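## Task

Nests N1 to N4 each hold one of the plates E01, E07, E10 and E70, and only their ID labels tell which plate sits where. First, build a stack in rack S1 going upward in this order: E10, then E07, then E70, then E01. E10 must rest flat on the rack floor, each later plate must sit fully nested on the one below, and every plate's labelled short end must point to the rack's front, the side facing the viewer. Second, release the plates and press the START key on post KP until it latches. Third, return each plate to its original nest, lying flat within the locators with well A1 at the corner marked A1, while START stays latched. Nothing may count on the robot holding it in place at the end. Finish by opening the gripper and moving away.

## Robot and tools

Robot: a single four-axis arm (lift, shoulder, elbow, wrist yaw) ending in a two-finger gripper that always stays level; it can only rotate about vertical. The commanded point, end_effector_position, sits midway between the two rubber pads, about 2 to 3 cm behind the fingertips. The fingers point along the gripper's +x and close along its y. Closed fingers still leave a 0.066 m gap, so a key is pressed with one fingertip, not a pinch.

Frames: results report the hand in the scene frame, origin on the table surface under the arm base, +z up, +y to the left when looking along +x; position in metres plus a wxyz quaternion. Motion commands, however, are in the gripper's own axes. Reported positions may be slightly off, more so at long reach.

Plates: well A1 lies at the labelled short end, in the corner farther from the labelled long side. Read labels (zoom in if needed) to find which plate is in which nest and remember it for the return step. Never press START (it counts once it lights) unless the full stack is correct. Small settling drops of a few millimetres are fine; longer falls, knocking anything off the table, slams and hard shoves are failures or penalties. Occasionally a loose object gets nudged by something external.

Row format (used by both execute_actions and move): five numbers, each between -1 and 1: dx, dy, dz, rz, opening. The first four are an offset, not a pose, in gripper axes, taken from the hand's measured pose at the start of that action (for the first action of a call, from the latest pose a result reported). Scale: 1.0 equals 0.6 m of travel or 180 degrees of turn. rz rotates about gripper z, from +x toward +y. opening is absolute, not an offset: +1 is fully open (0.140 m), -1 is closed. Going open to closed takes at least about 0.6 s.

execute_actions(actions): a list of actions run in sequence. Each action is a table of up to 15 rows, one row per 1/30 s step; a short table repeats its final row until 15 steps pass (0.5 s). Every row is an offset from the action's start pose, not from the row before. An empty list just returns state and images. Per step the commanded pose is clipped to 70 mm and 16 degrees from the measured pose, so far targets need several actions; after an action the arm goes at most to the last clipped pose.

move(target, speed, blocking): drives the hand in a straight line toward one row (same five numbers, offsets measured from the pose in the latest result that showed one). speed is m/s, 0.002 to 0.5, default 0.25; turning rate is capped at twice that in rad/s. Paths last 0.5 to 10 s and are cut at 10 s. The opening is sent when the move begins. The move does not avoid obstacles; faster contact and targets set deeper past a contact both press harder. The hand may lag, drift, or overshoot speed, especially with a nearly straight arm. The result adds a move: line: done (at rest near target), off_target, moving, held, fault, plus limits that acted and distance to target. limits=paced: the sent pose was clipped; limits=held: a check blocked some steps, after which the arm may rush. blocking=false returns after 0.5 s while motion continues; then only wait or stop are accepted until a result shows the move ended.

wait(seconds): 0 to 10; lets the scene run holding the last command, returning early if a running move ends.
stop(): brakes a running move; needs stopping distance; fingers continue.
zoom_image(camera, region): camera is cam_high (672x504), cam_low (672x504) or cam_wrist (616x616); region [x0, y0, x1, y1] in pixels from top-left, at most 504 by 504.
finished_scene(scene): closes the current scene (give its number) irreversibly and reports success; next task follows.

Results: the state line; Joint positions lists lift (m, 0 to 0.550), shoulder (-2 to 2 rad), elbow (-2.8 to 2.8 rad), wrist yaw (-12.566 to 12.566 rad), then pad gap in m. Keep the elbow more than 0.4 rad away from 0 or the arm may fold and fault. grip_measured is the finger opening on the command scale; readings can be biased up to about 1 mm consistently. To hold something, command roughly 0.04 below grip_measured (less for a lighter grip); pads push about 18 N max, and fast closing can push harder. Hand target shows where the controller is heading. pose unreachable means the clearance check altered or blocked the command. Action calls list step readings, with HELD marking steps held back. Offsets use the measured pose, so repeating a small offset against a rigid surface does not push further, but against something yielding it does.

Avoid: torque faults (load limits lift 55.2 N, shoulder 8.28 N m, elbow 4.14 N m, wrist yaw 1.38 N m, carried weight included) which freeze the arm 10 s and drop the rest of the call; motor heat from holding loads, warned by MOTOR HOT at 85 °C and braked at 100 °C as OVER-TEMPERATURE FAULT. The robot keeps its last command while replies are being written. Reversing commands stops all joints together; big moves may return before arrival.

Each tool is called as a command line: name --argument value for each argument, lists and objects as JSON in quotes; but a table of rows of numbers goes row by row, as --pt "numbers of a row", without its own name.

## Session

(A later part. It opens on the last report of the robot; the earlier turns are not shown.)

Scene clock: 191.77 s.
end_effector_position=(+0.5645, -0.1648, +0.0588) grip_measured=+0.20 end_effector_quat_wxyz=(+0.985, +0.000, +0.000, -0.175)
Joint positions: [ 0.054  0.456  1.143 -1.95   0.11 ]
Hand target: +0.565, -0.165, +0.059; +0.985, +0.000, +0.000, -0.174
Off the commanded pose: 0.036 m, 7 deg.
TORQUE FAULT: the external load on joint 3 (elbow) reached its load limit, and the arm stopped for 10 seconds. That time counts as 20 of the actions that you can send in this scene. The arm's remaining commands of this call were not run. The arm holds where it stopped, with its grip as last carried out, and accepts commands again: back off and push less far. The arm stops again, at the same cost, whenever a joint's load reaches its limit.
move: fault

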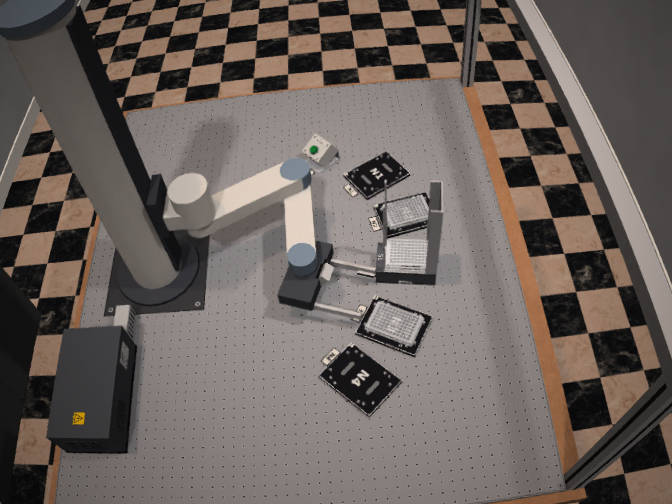

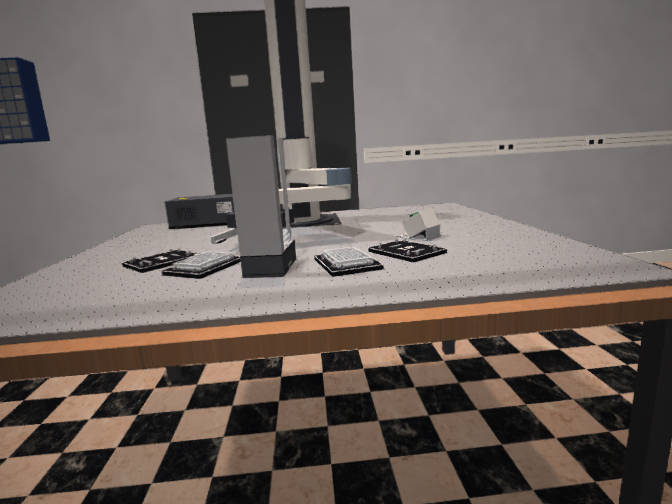

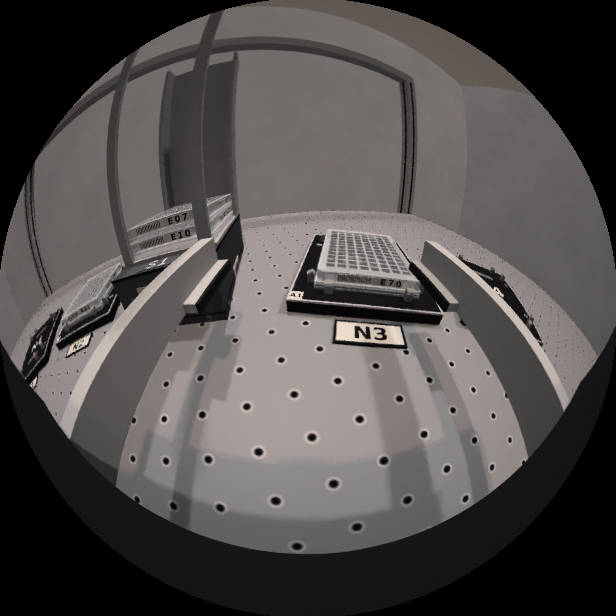

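move --target '[0.0003,0,-0.333,0,-0.55]' --speed 0.15

move --target '[0,0,-0.015,0,-0.55]' --speed 0.015

move --target '[0,0,0.001,0,0.1]'

move --target '[-0.3,0,0,0,0.1]'

zoom_image --camera "cam_wrist" --region '[250, 190, 380, 290]'

move --target '[-0.162,0.405,-0.04,0.293,-0.5]'

Scene clock: 256.10 s.
end_effector_position=(+0.7121, -0.0782, +0.1202) grip_measured=-0.48 end_effector_quat_wxyz=(+0.998, +0.000, +0.000, -0.067)
Joint positions: [ 0.115  0.476  1.767 -2.376  0.085]
Hand target: +0.712, -0.078, +0.120; +0.998, +0.000, +0.000, -0.067
Off the commanded pose: 0.000 m, 0 deg.
move: done

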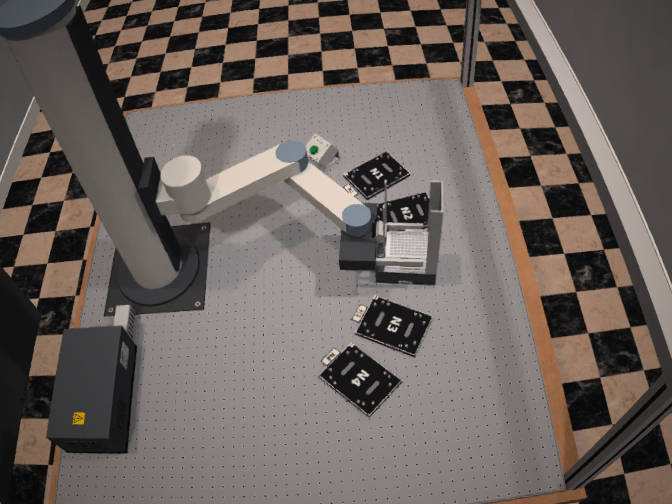

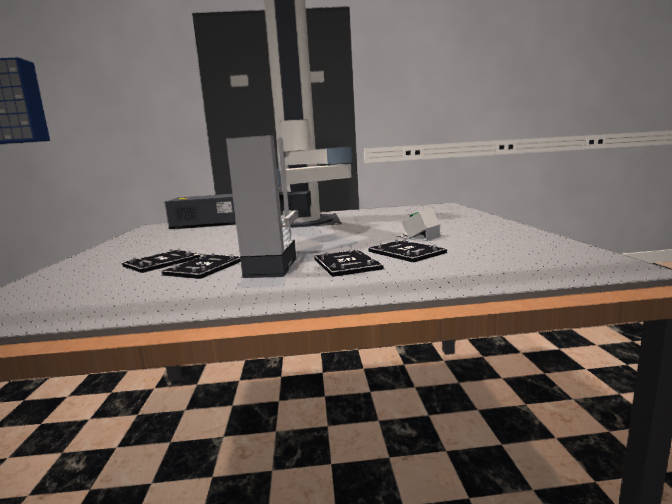

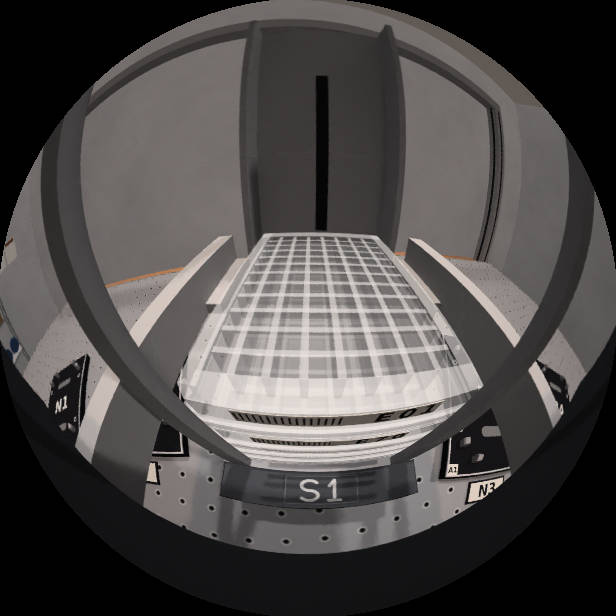

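Scene clock: 256.93 s.
end_effector_position=(+0.7121, -0.0782, +0.1116) grip_measured=-0.48 end_effector_quat_wxyz=(+0.998, +0.000, +0.000, -0.067)
Joint positions: [ 0.107  0.476  1.767 -2.377  0.085]
Hand target: +0.712, -0.078, +0.111; +0.998, +0.000, +0.000, -0.067
Off the commanded pose: 0.000 m, 0 deg.
move: done

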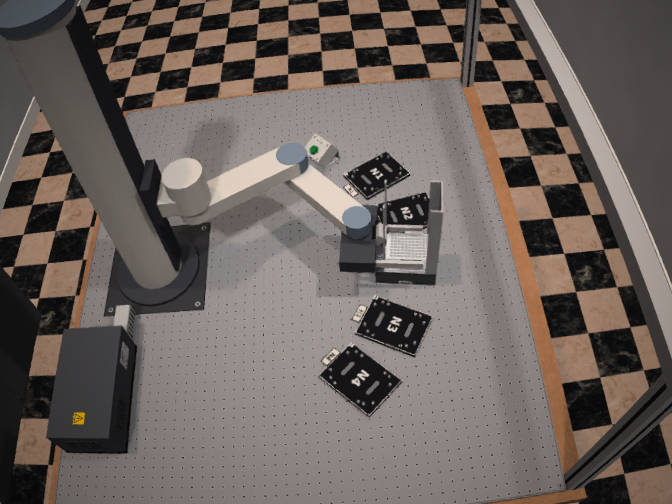

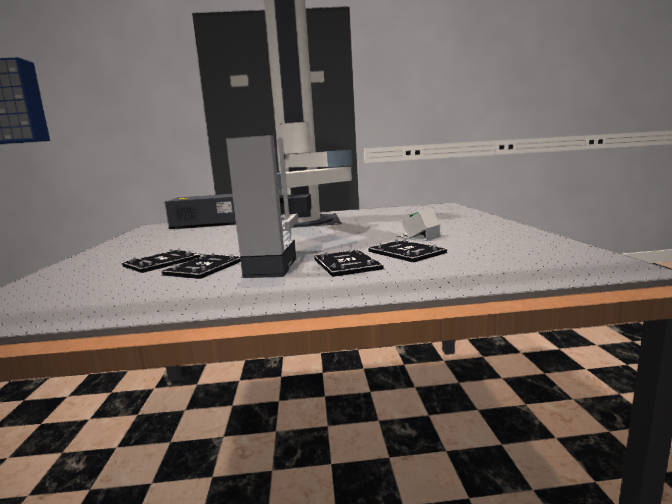

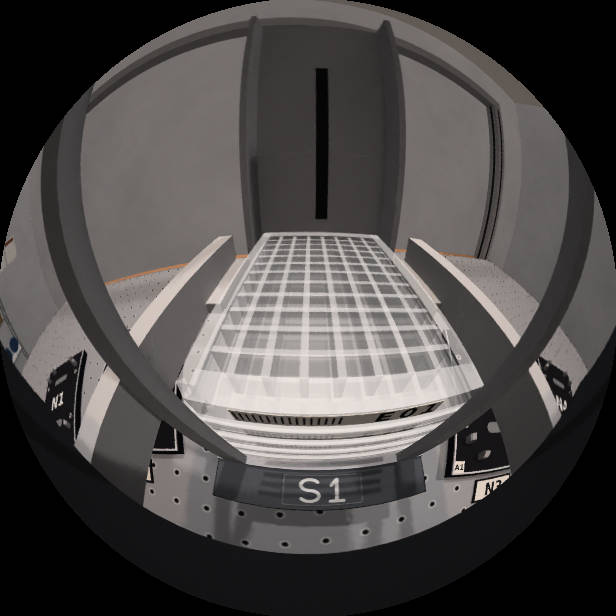

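Scene clock: 257.63 s.
end_effector_position=(+0.7121, -0.0782, +0.1122) grip_measured=+0.10 end_effector_quat_wxyz=(+0.998, +0.000, +0.000, -0.067)
Joint positions: [ 0.107  0.476  1.767 -2.377  0.107]
Hand target: +0.712, -0.078, +0.112; +0.998, +0.000, +0.000, -0.067
Off the commanded pose: 0.000 m, 0 deg.
move: done

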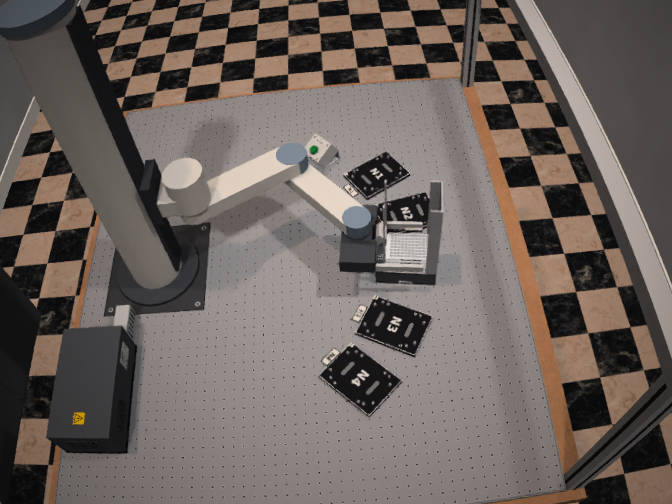

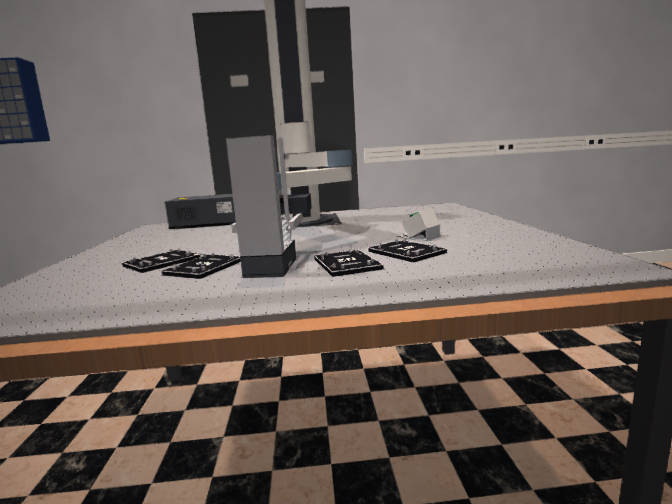

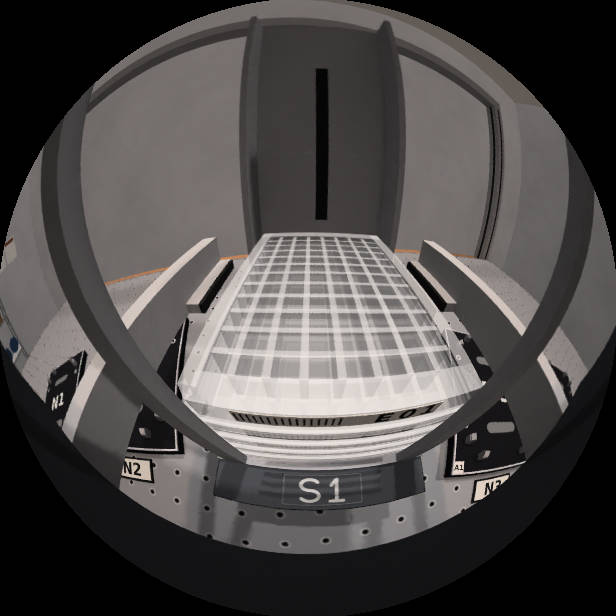

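Scene clock: 258.77 s.
end_effector_position=(+0.5337, -0.0542, +0.1122) grip_measured=+0.10 end_effector_quat_wxyz=(+0.998, +0.000, +0.000, -0.067)
Joint positions: [ 0.107  0.811  0.873 -1.818  0.107]
Hand target: +0.534, -0.054, +0.112; +0.998, +0.000, +0.000, -0.067
Off the commanded pose: 0.000 m, 0 deg.
move: done

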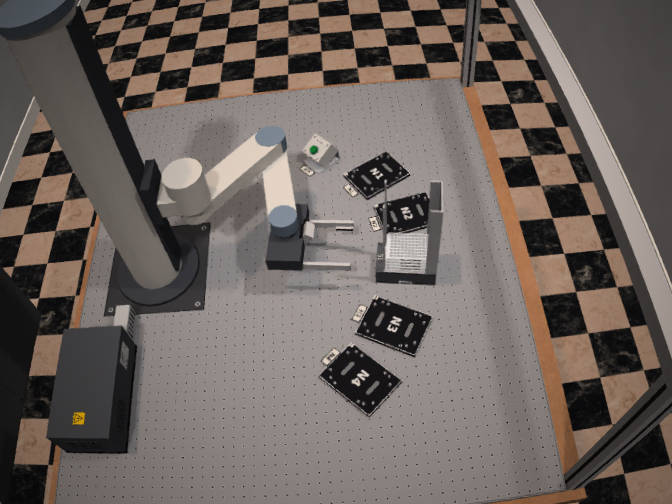

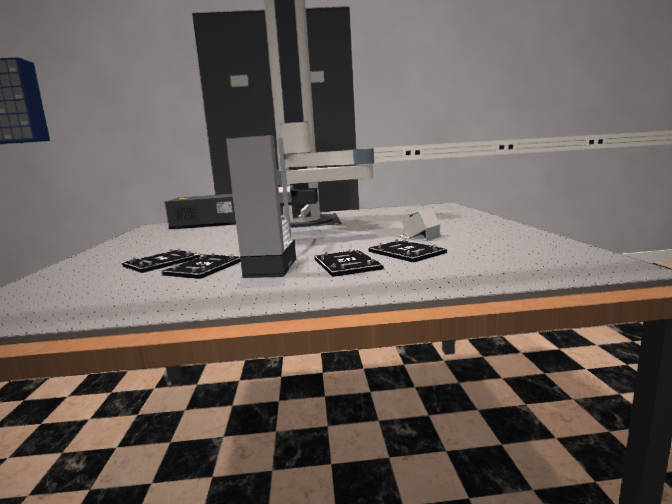

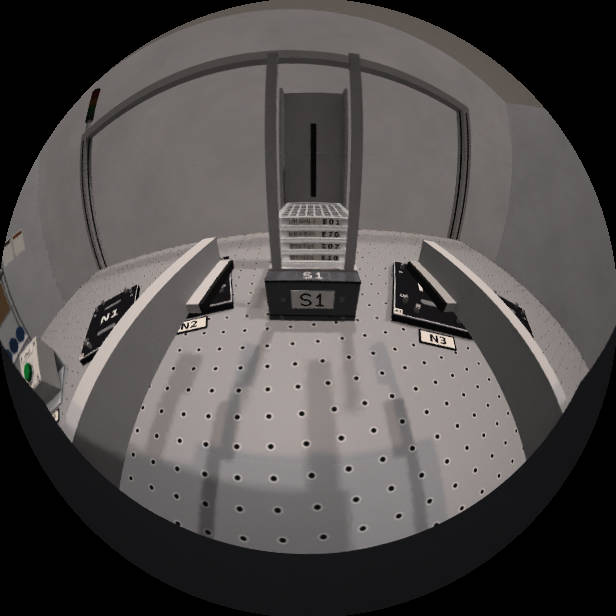

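Region (250, 190, 380, 290) of cam_wrist's 616x616 image, scaled by 3.877, with more detail than that image has; it fills the top 388 rows of this view, and the rest is white.

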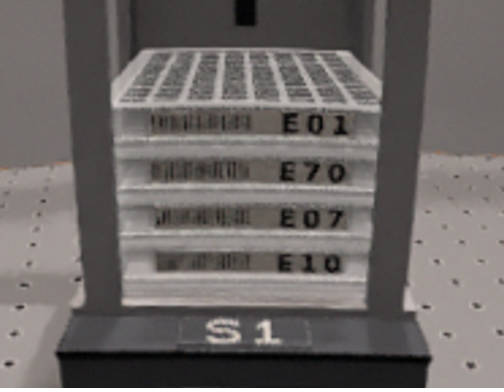

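Scene clock: 260.97 s.
end_effector_position=(+0.4699, +0.1998, +0.0882) grip_measured=-0.50 end_effector_quat_wxyz=(+0.924, +0.000, +0.000, +0.383)
Joint positions: [ 0.083  1.448  0.862 -1.524  0.084]
Hand target: +0.470, +0.200, +0.088; +0.924, +0.000, +0.000, +0.383
Off the commanded pose: 0.000 m, 0 deg.
move: done

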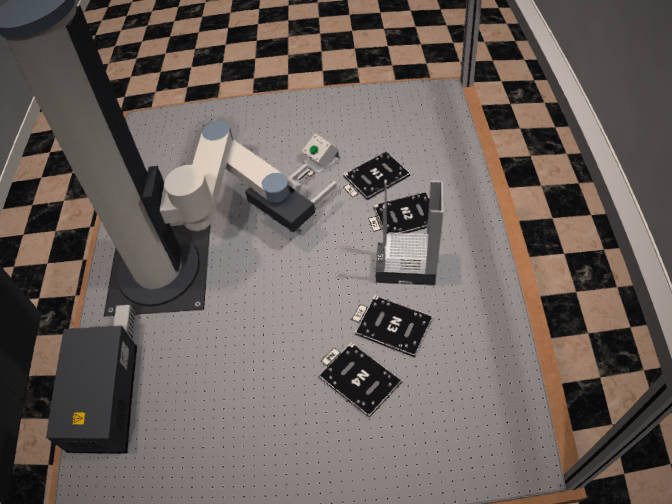

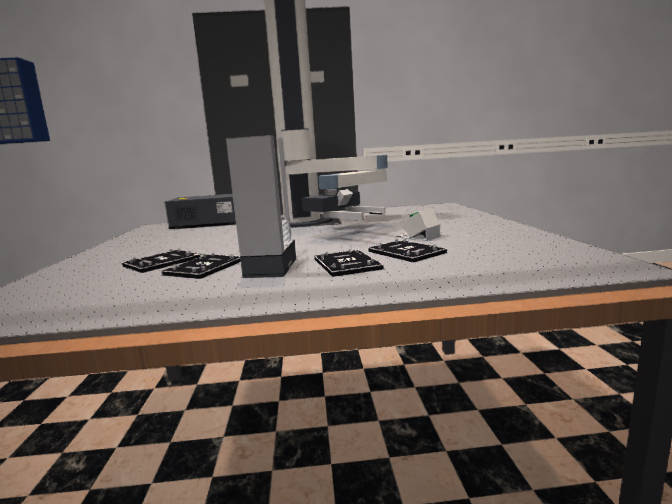

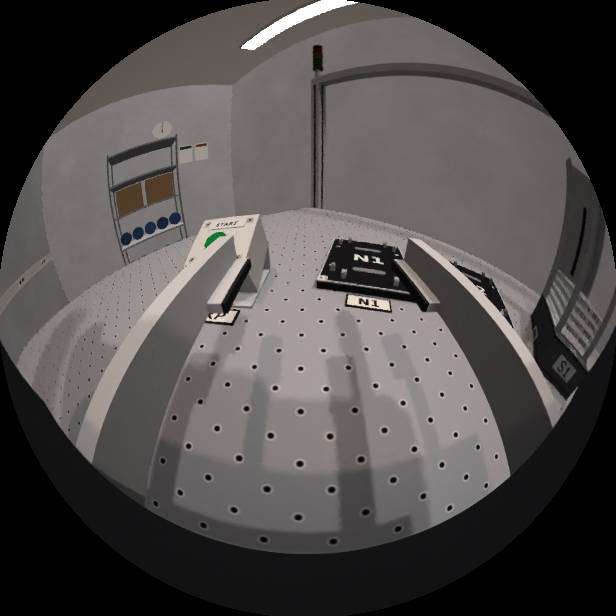

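move --target '[0.04,0.075,-0.01,0,-0.5]' --speed 0.1

zoom_image --camera "cam_low" --region '[350, 190, 460, 250]'

Scene clock: 266.67 s.
end_effector_position=(+0.4549, +0.2488, +0.0822) grip_measured=-0.50 end_effector_quat_wxyz=(+0.923, +0.000, +0.000, +0.384)
Joint positions: [ 0.077  1.645  0.925 -1.783  0.084]
Hand target: +0.455, +0.249, +0.082; +0.924, +0.000, +0.000, +0.383
Off the commanded pose: 0.000 m, 0 deg.
move: done

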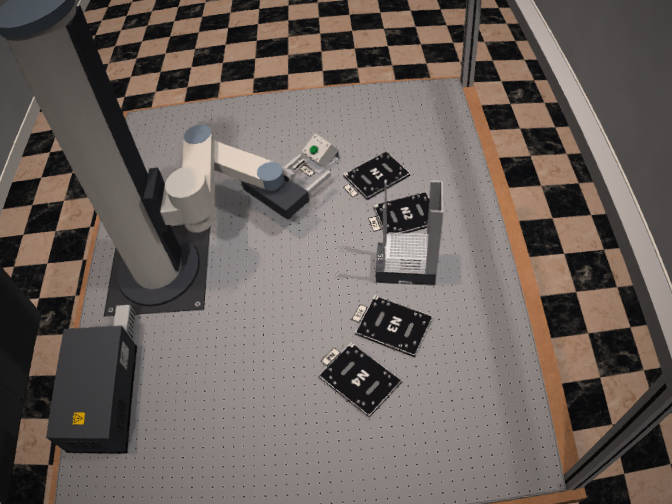

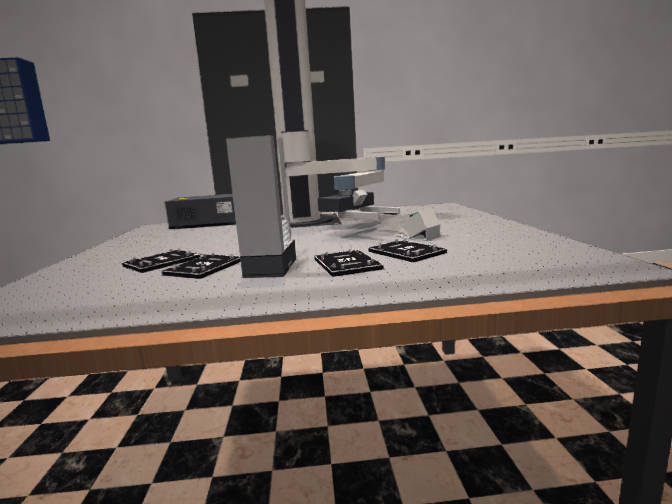

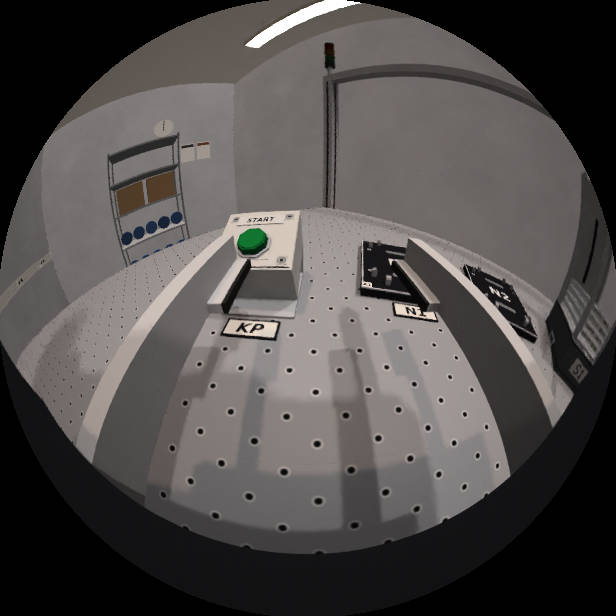

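Region (350, 190, 460, 250) of cam_low's 672x504 image, scaled by 4.582, with more detail than that image has; it fills the top 275 rows of this view, and the rest is white.

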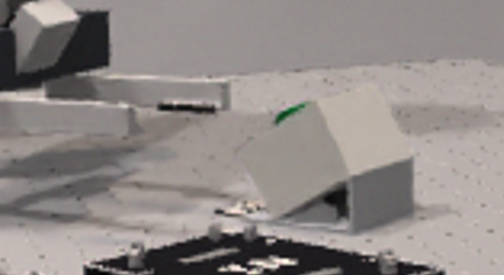

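Looks in line. Advance.

move --target '[0.06,0,0,0,-0.5]' --speed 0.03

zoom_image --camera "cam_low" --region '[350, 190, 460, 250]'

zoom_image --camera "cam_high" --region '[280, 120, 360, 190]'

Scene clock: 272.40 s.
end_effector_position=(+0.4802, +0.2744, +0.0822) grip_measured=-0.50 end_effector_quat_wxyz=(+0.923, +0.000, +0.000, +0.384)
Joint positions: [ 0.077  1.605  1.085 -1.902  0.084]
Hand target: +0.480, +0.274, +0.082; +0.923, +0.000, +0.000, +0.384
Off the commanded pose: 0.000 m, 0 deg.
move: done

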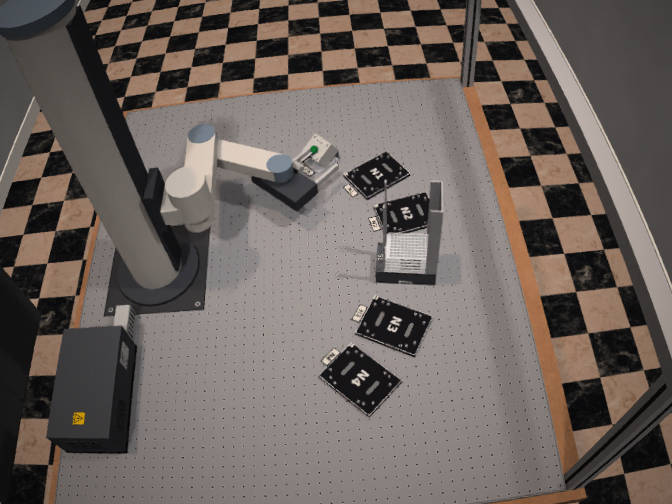

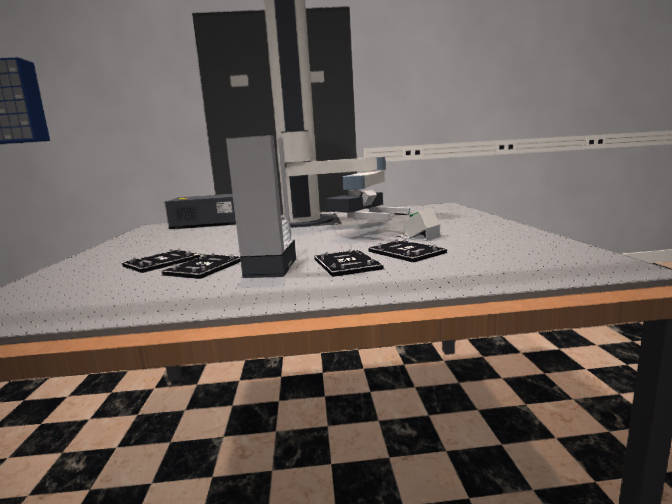

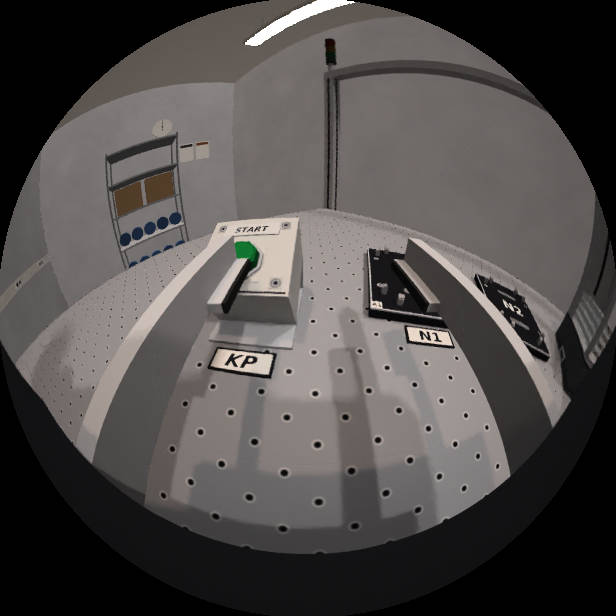

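Region (350, 190, 460, 250) of cam_low's 672x504 image, scaled by 4.582, with more detail than that image has; it fills the top 275 rows of this view, and the rest is white.

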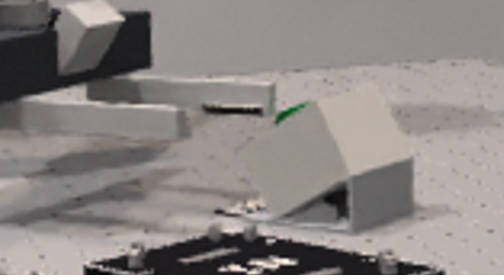

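Region (280, 120, 360, 190) of cam_high's 672x504 image, scaled by 6.300, with more detail than that image has; it fills the top 441 rows of this view, and the rest is white.

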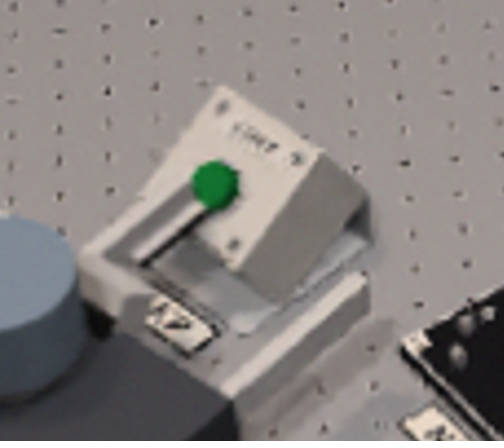

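move --target '[0.02,0,0,0,-0.5]' --speed 0.015

move --target '[0.005,0,-0.006,0,-0.5]' --speed 0.01

Scene clock: 276.10 s.
end_effector_position=(+0.4885, +0.2827, +0.0822) grip_measured=-0.50 end_effector_quat_wxyz=(+0.923, +0.000, +0.000, +0.384)
Joint positions: [ 0.077  1.588  1.139 -1.939  0.084]
Hand target: +0.489, +0.283, +0.082; +0.923, +0.000, +0.000, +0.384
Off the commanded pose: 0.000 m, 0 deg.
move: done

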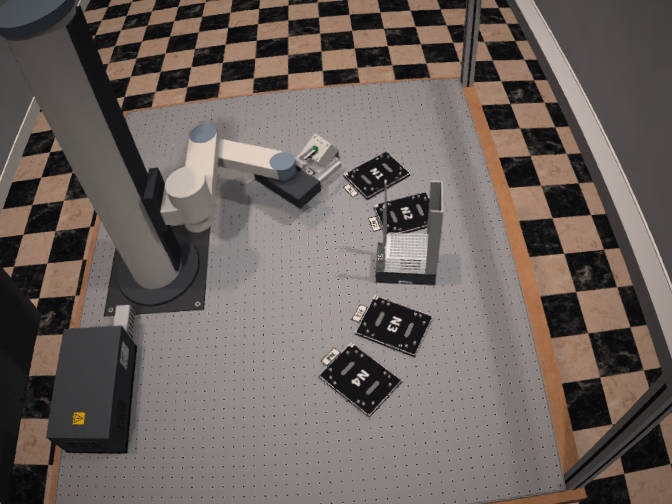

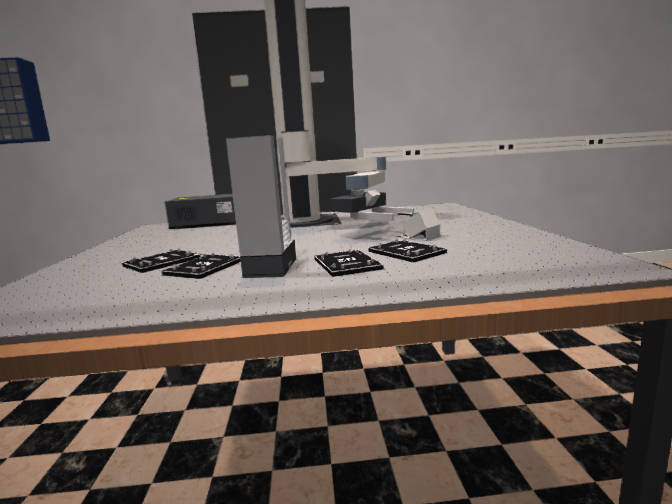

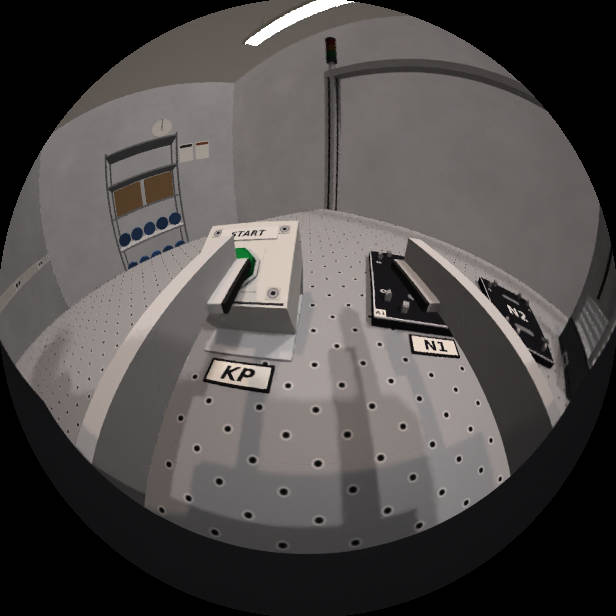

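Scene clock: 276.80 s.
end_effector_position=(+0.4903, +0.2844, +0.0787) grip_measured=-0.50 end_effector_quat_wxyz=(+0.923, +0.000, +0.000, +0.384)
Joint positions: [ 0.074  1.584  1.151 -1.946  0.084]
Hand target: +0.491, +0.285, +0.079; +0.923, +0.000, +0.000, +0.384
Off the commanded pose: 0.001 m, 0 deg.
move: done

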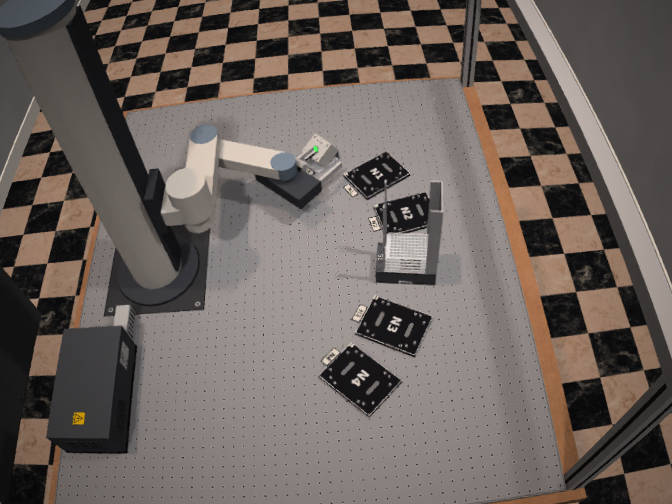

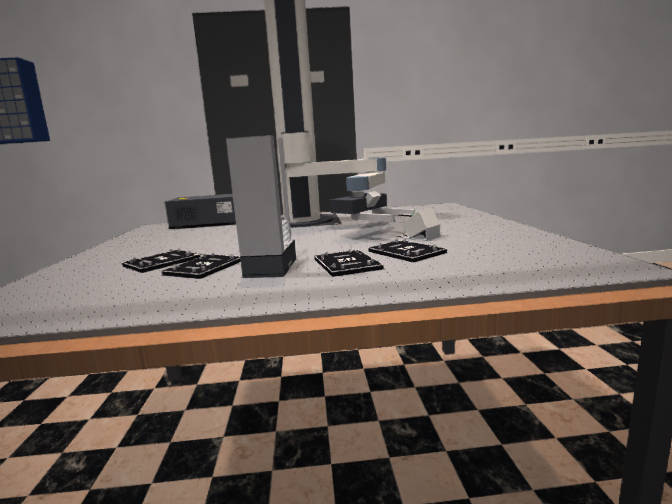

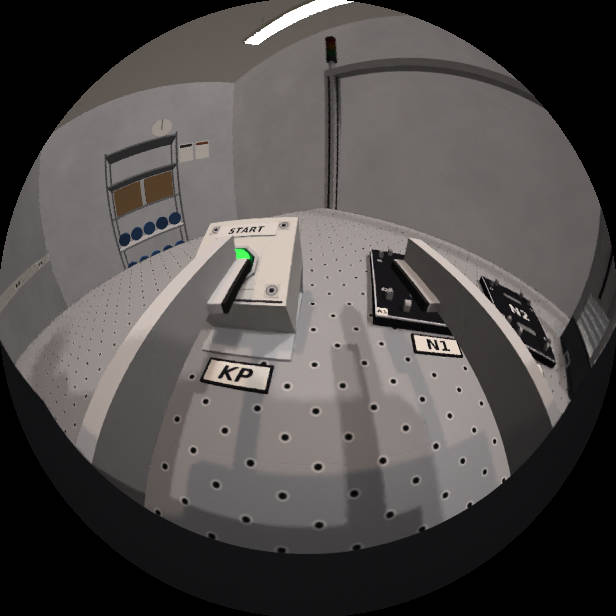

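move --target '[0.002,0,-0.003,0,-0.5]' --speed 0.01

move --target '[-0.06,0,0.05,0,-0.5]' --speed 0.05

Scene clock: 296.37 s.
end_effector_position=(+0.4908, +0.2847, +0.0775) grip_measured=-0.50 end_effector_quat_wxyz=(+0.923, +0.000, +0.000, +0.385)
Joint positions: [ 0.073  1.583  1.153 -1.946  0.084]
Hand target: +0.491, +0.285, +0.077; +0.923, +0.000, +0.000, +0.384
Off the commanded pose: 0.001 m, 0 deg.
move: done

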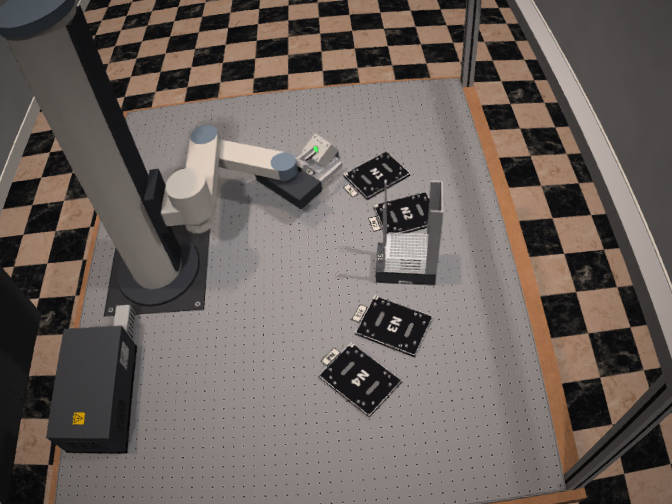

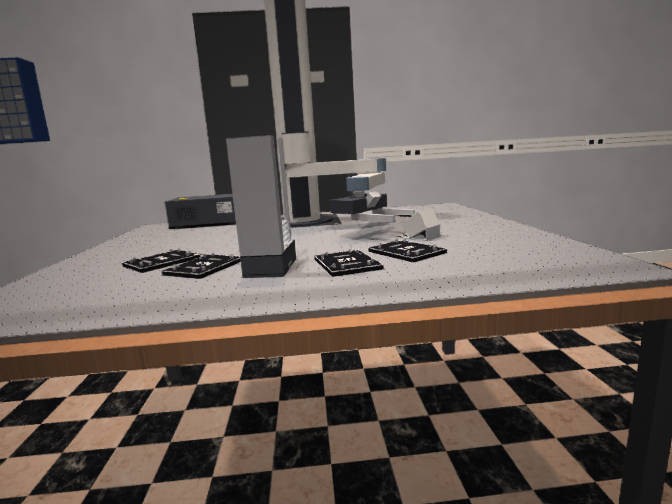

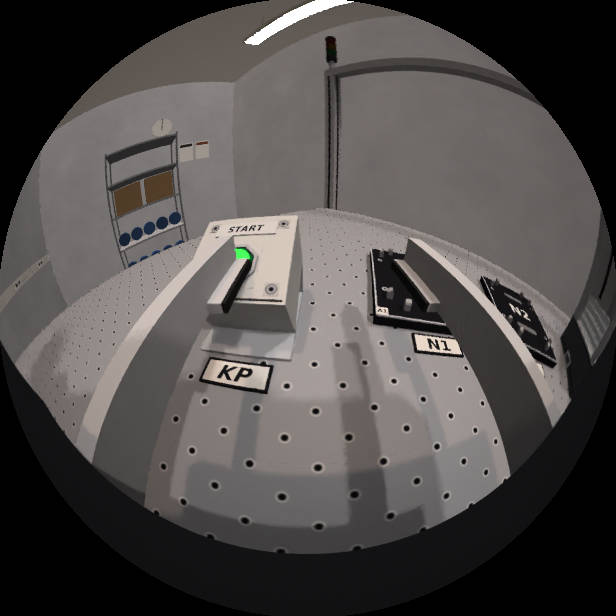

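Scene clock: 297.57 s.
end_effector_position=(+0.4655, +0.2591, +0.1076) grip_measured=-0.50 end_effector_quat_wxyz=(+0.923, +0.000, +0.000, +0.384)
Joint positions: [ 0.103  1.628  0.991 -1.83   0.085]
Hand target: +0.465, +0.259, +0.108; +0.923, +0.000, +0.000, +0.385
Off the commanded pose: 0.000 m, 0 deg.
move: done

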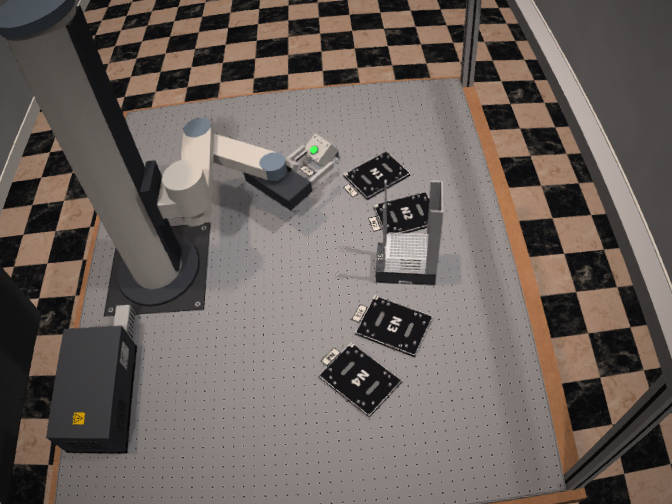

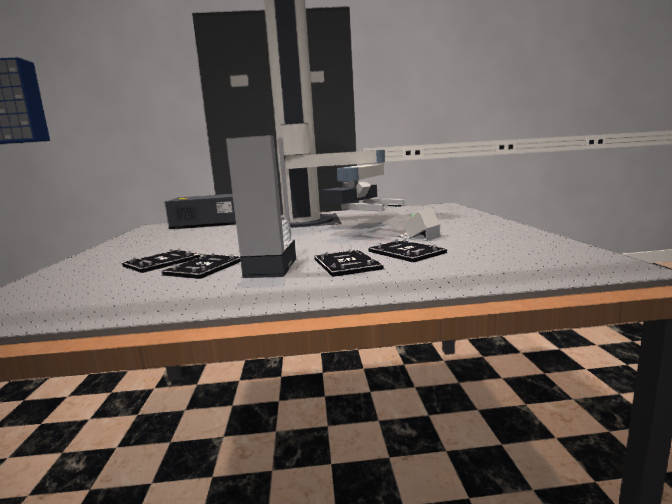

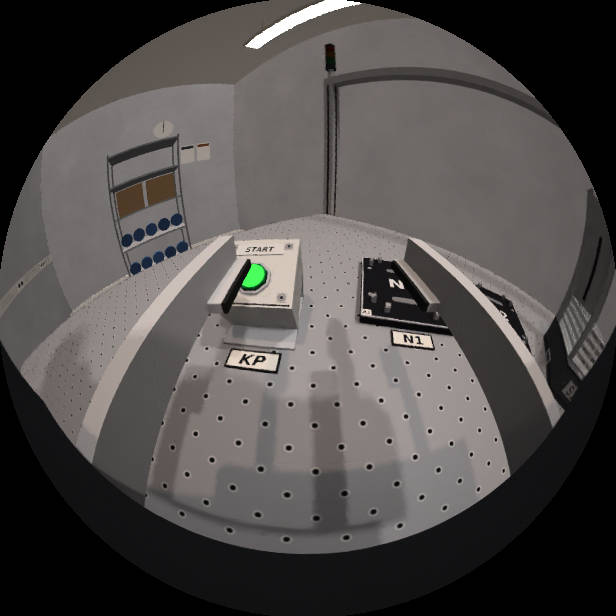

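move --target '[-0.2905,-0.4488,0.0073,-0.2935,0.1]'

move --target '[0.3,0,0,0,0.1]' --speed 0.12

Scene clock: 303.60 s.
end_effector_position=(+0.5337, -0.0544, +0.1119) grip_measured=+0.10 end_effector_quat_wxyz=(+0.998, +0.000, +0.000, -0.066)
Joint positions: [ 0.107  0.809  0.873 -1.815  0.107]
Hand target: +0.534, -0.054, +0.112; +0.998, +0.000, +0.000, -0.066
Off the commanded pose: 0.000 m, 0 deg.
move: done

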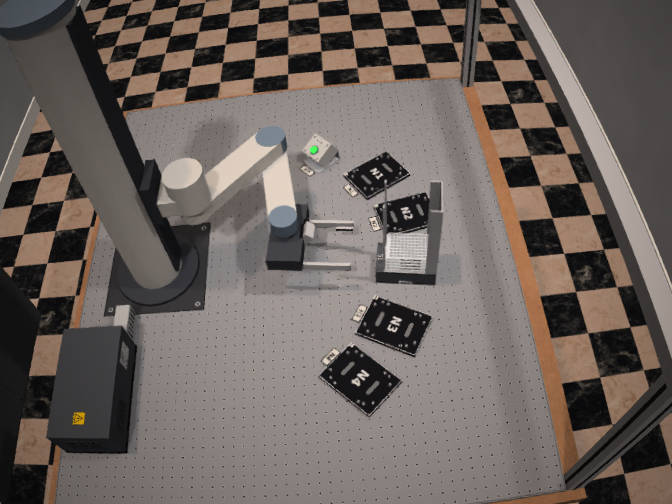

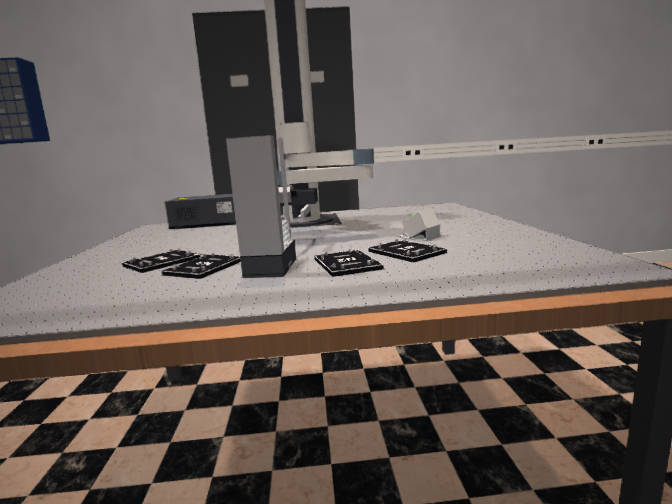

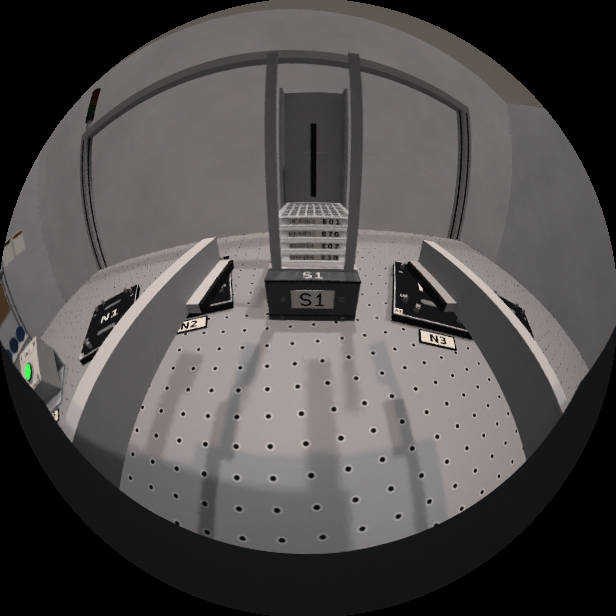

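Scene clock: 305.43 s.
end_effector_position=(+0.7121, -0.0783, +0.1119) grip_measured=+0.10 end_effector_quat_wxyz=(+0.998, +0.000, +0.000, -0.066)
Joint positions: [ 0.107  0.475  1.767 -2.375  0.107]
Hand target: +0.712, -0.078, +0.112; +0.998, +0.000, +0.000, -0.066
Off the commanded pose: 0.000 m, 0 deg.
move: done

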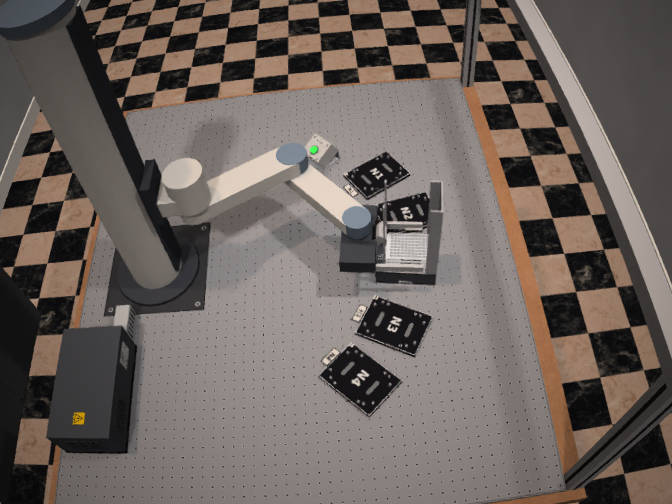

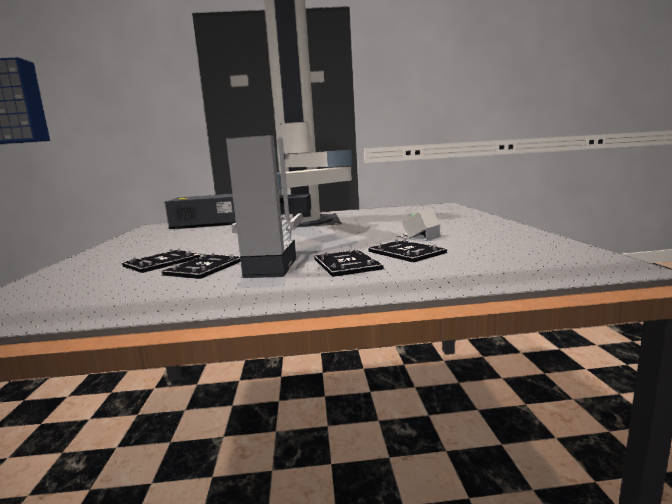

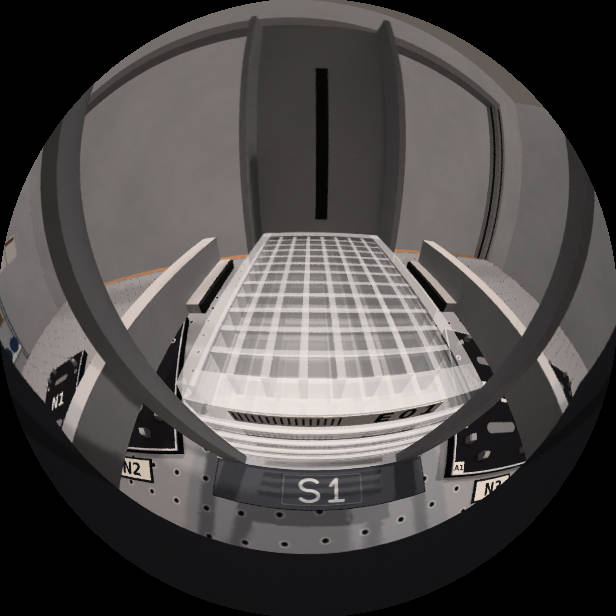

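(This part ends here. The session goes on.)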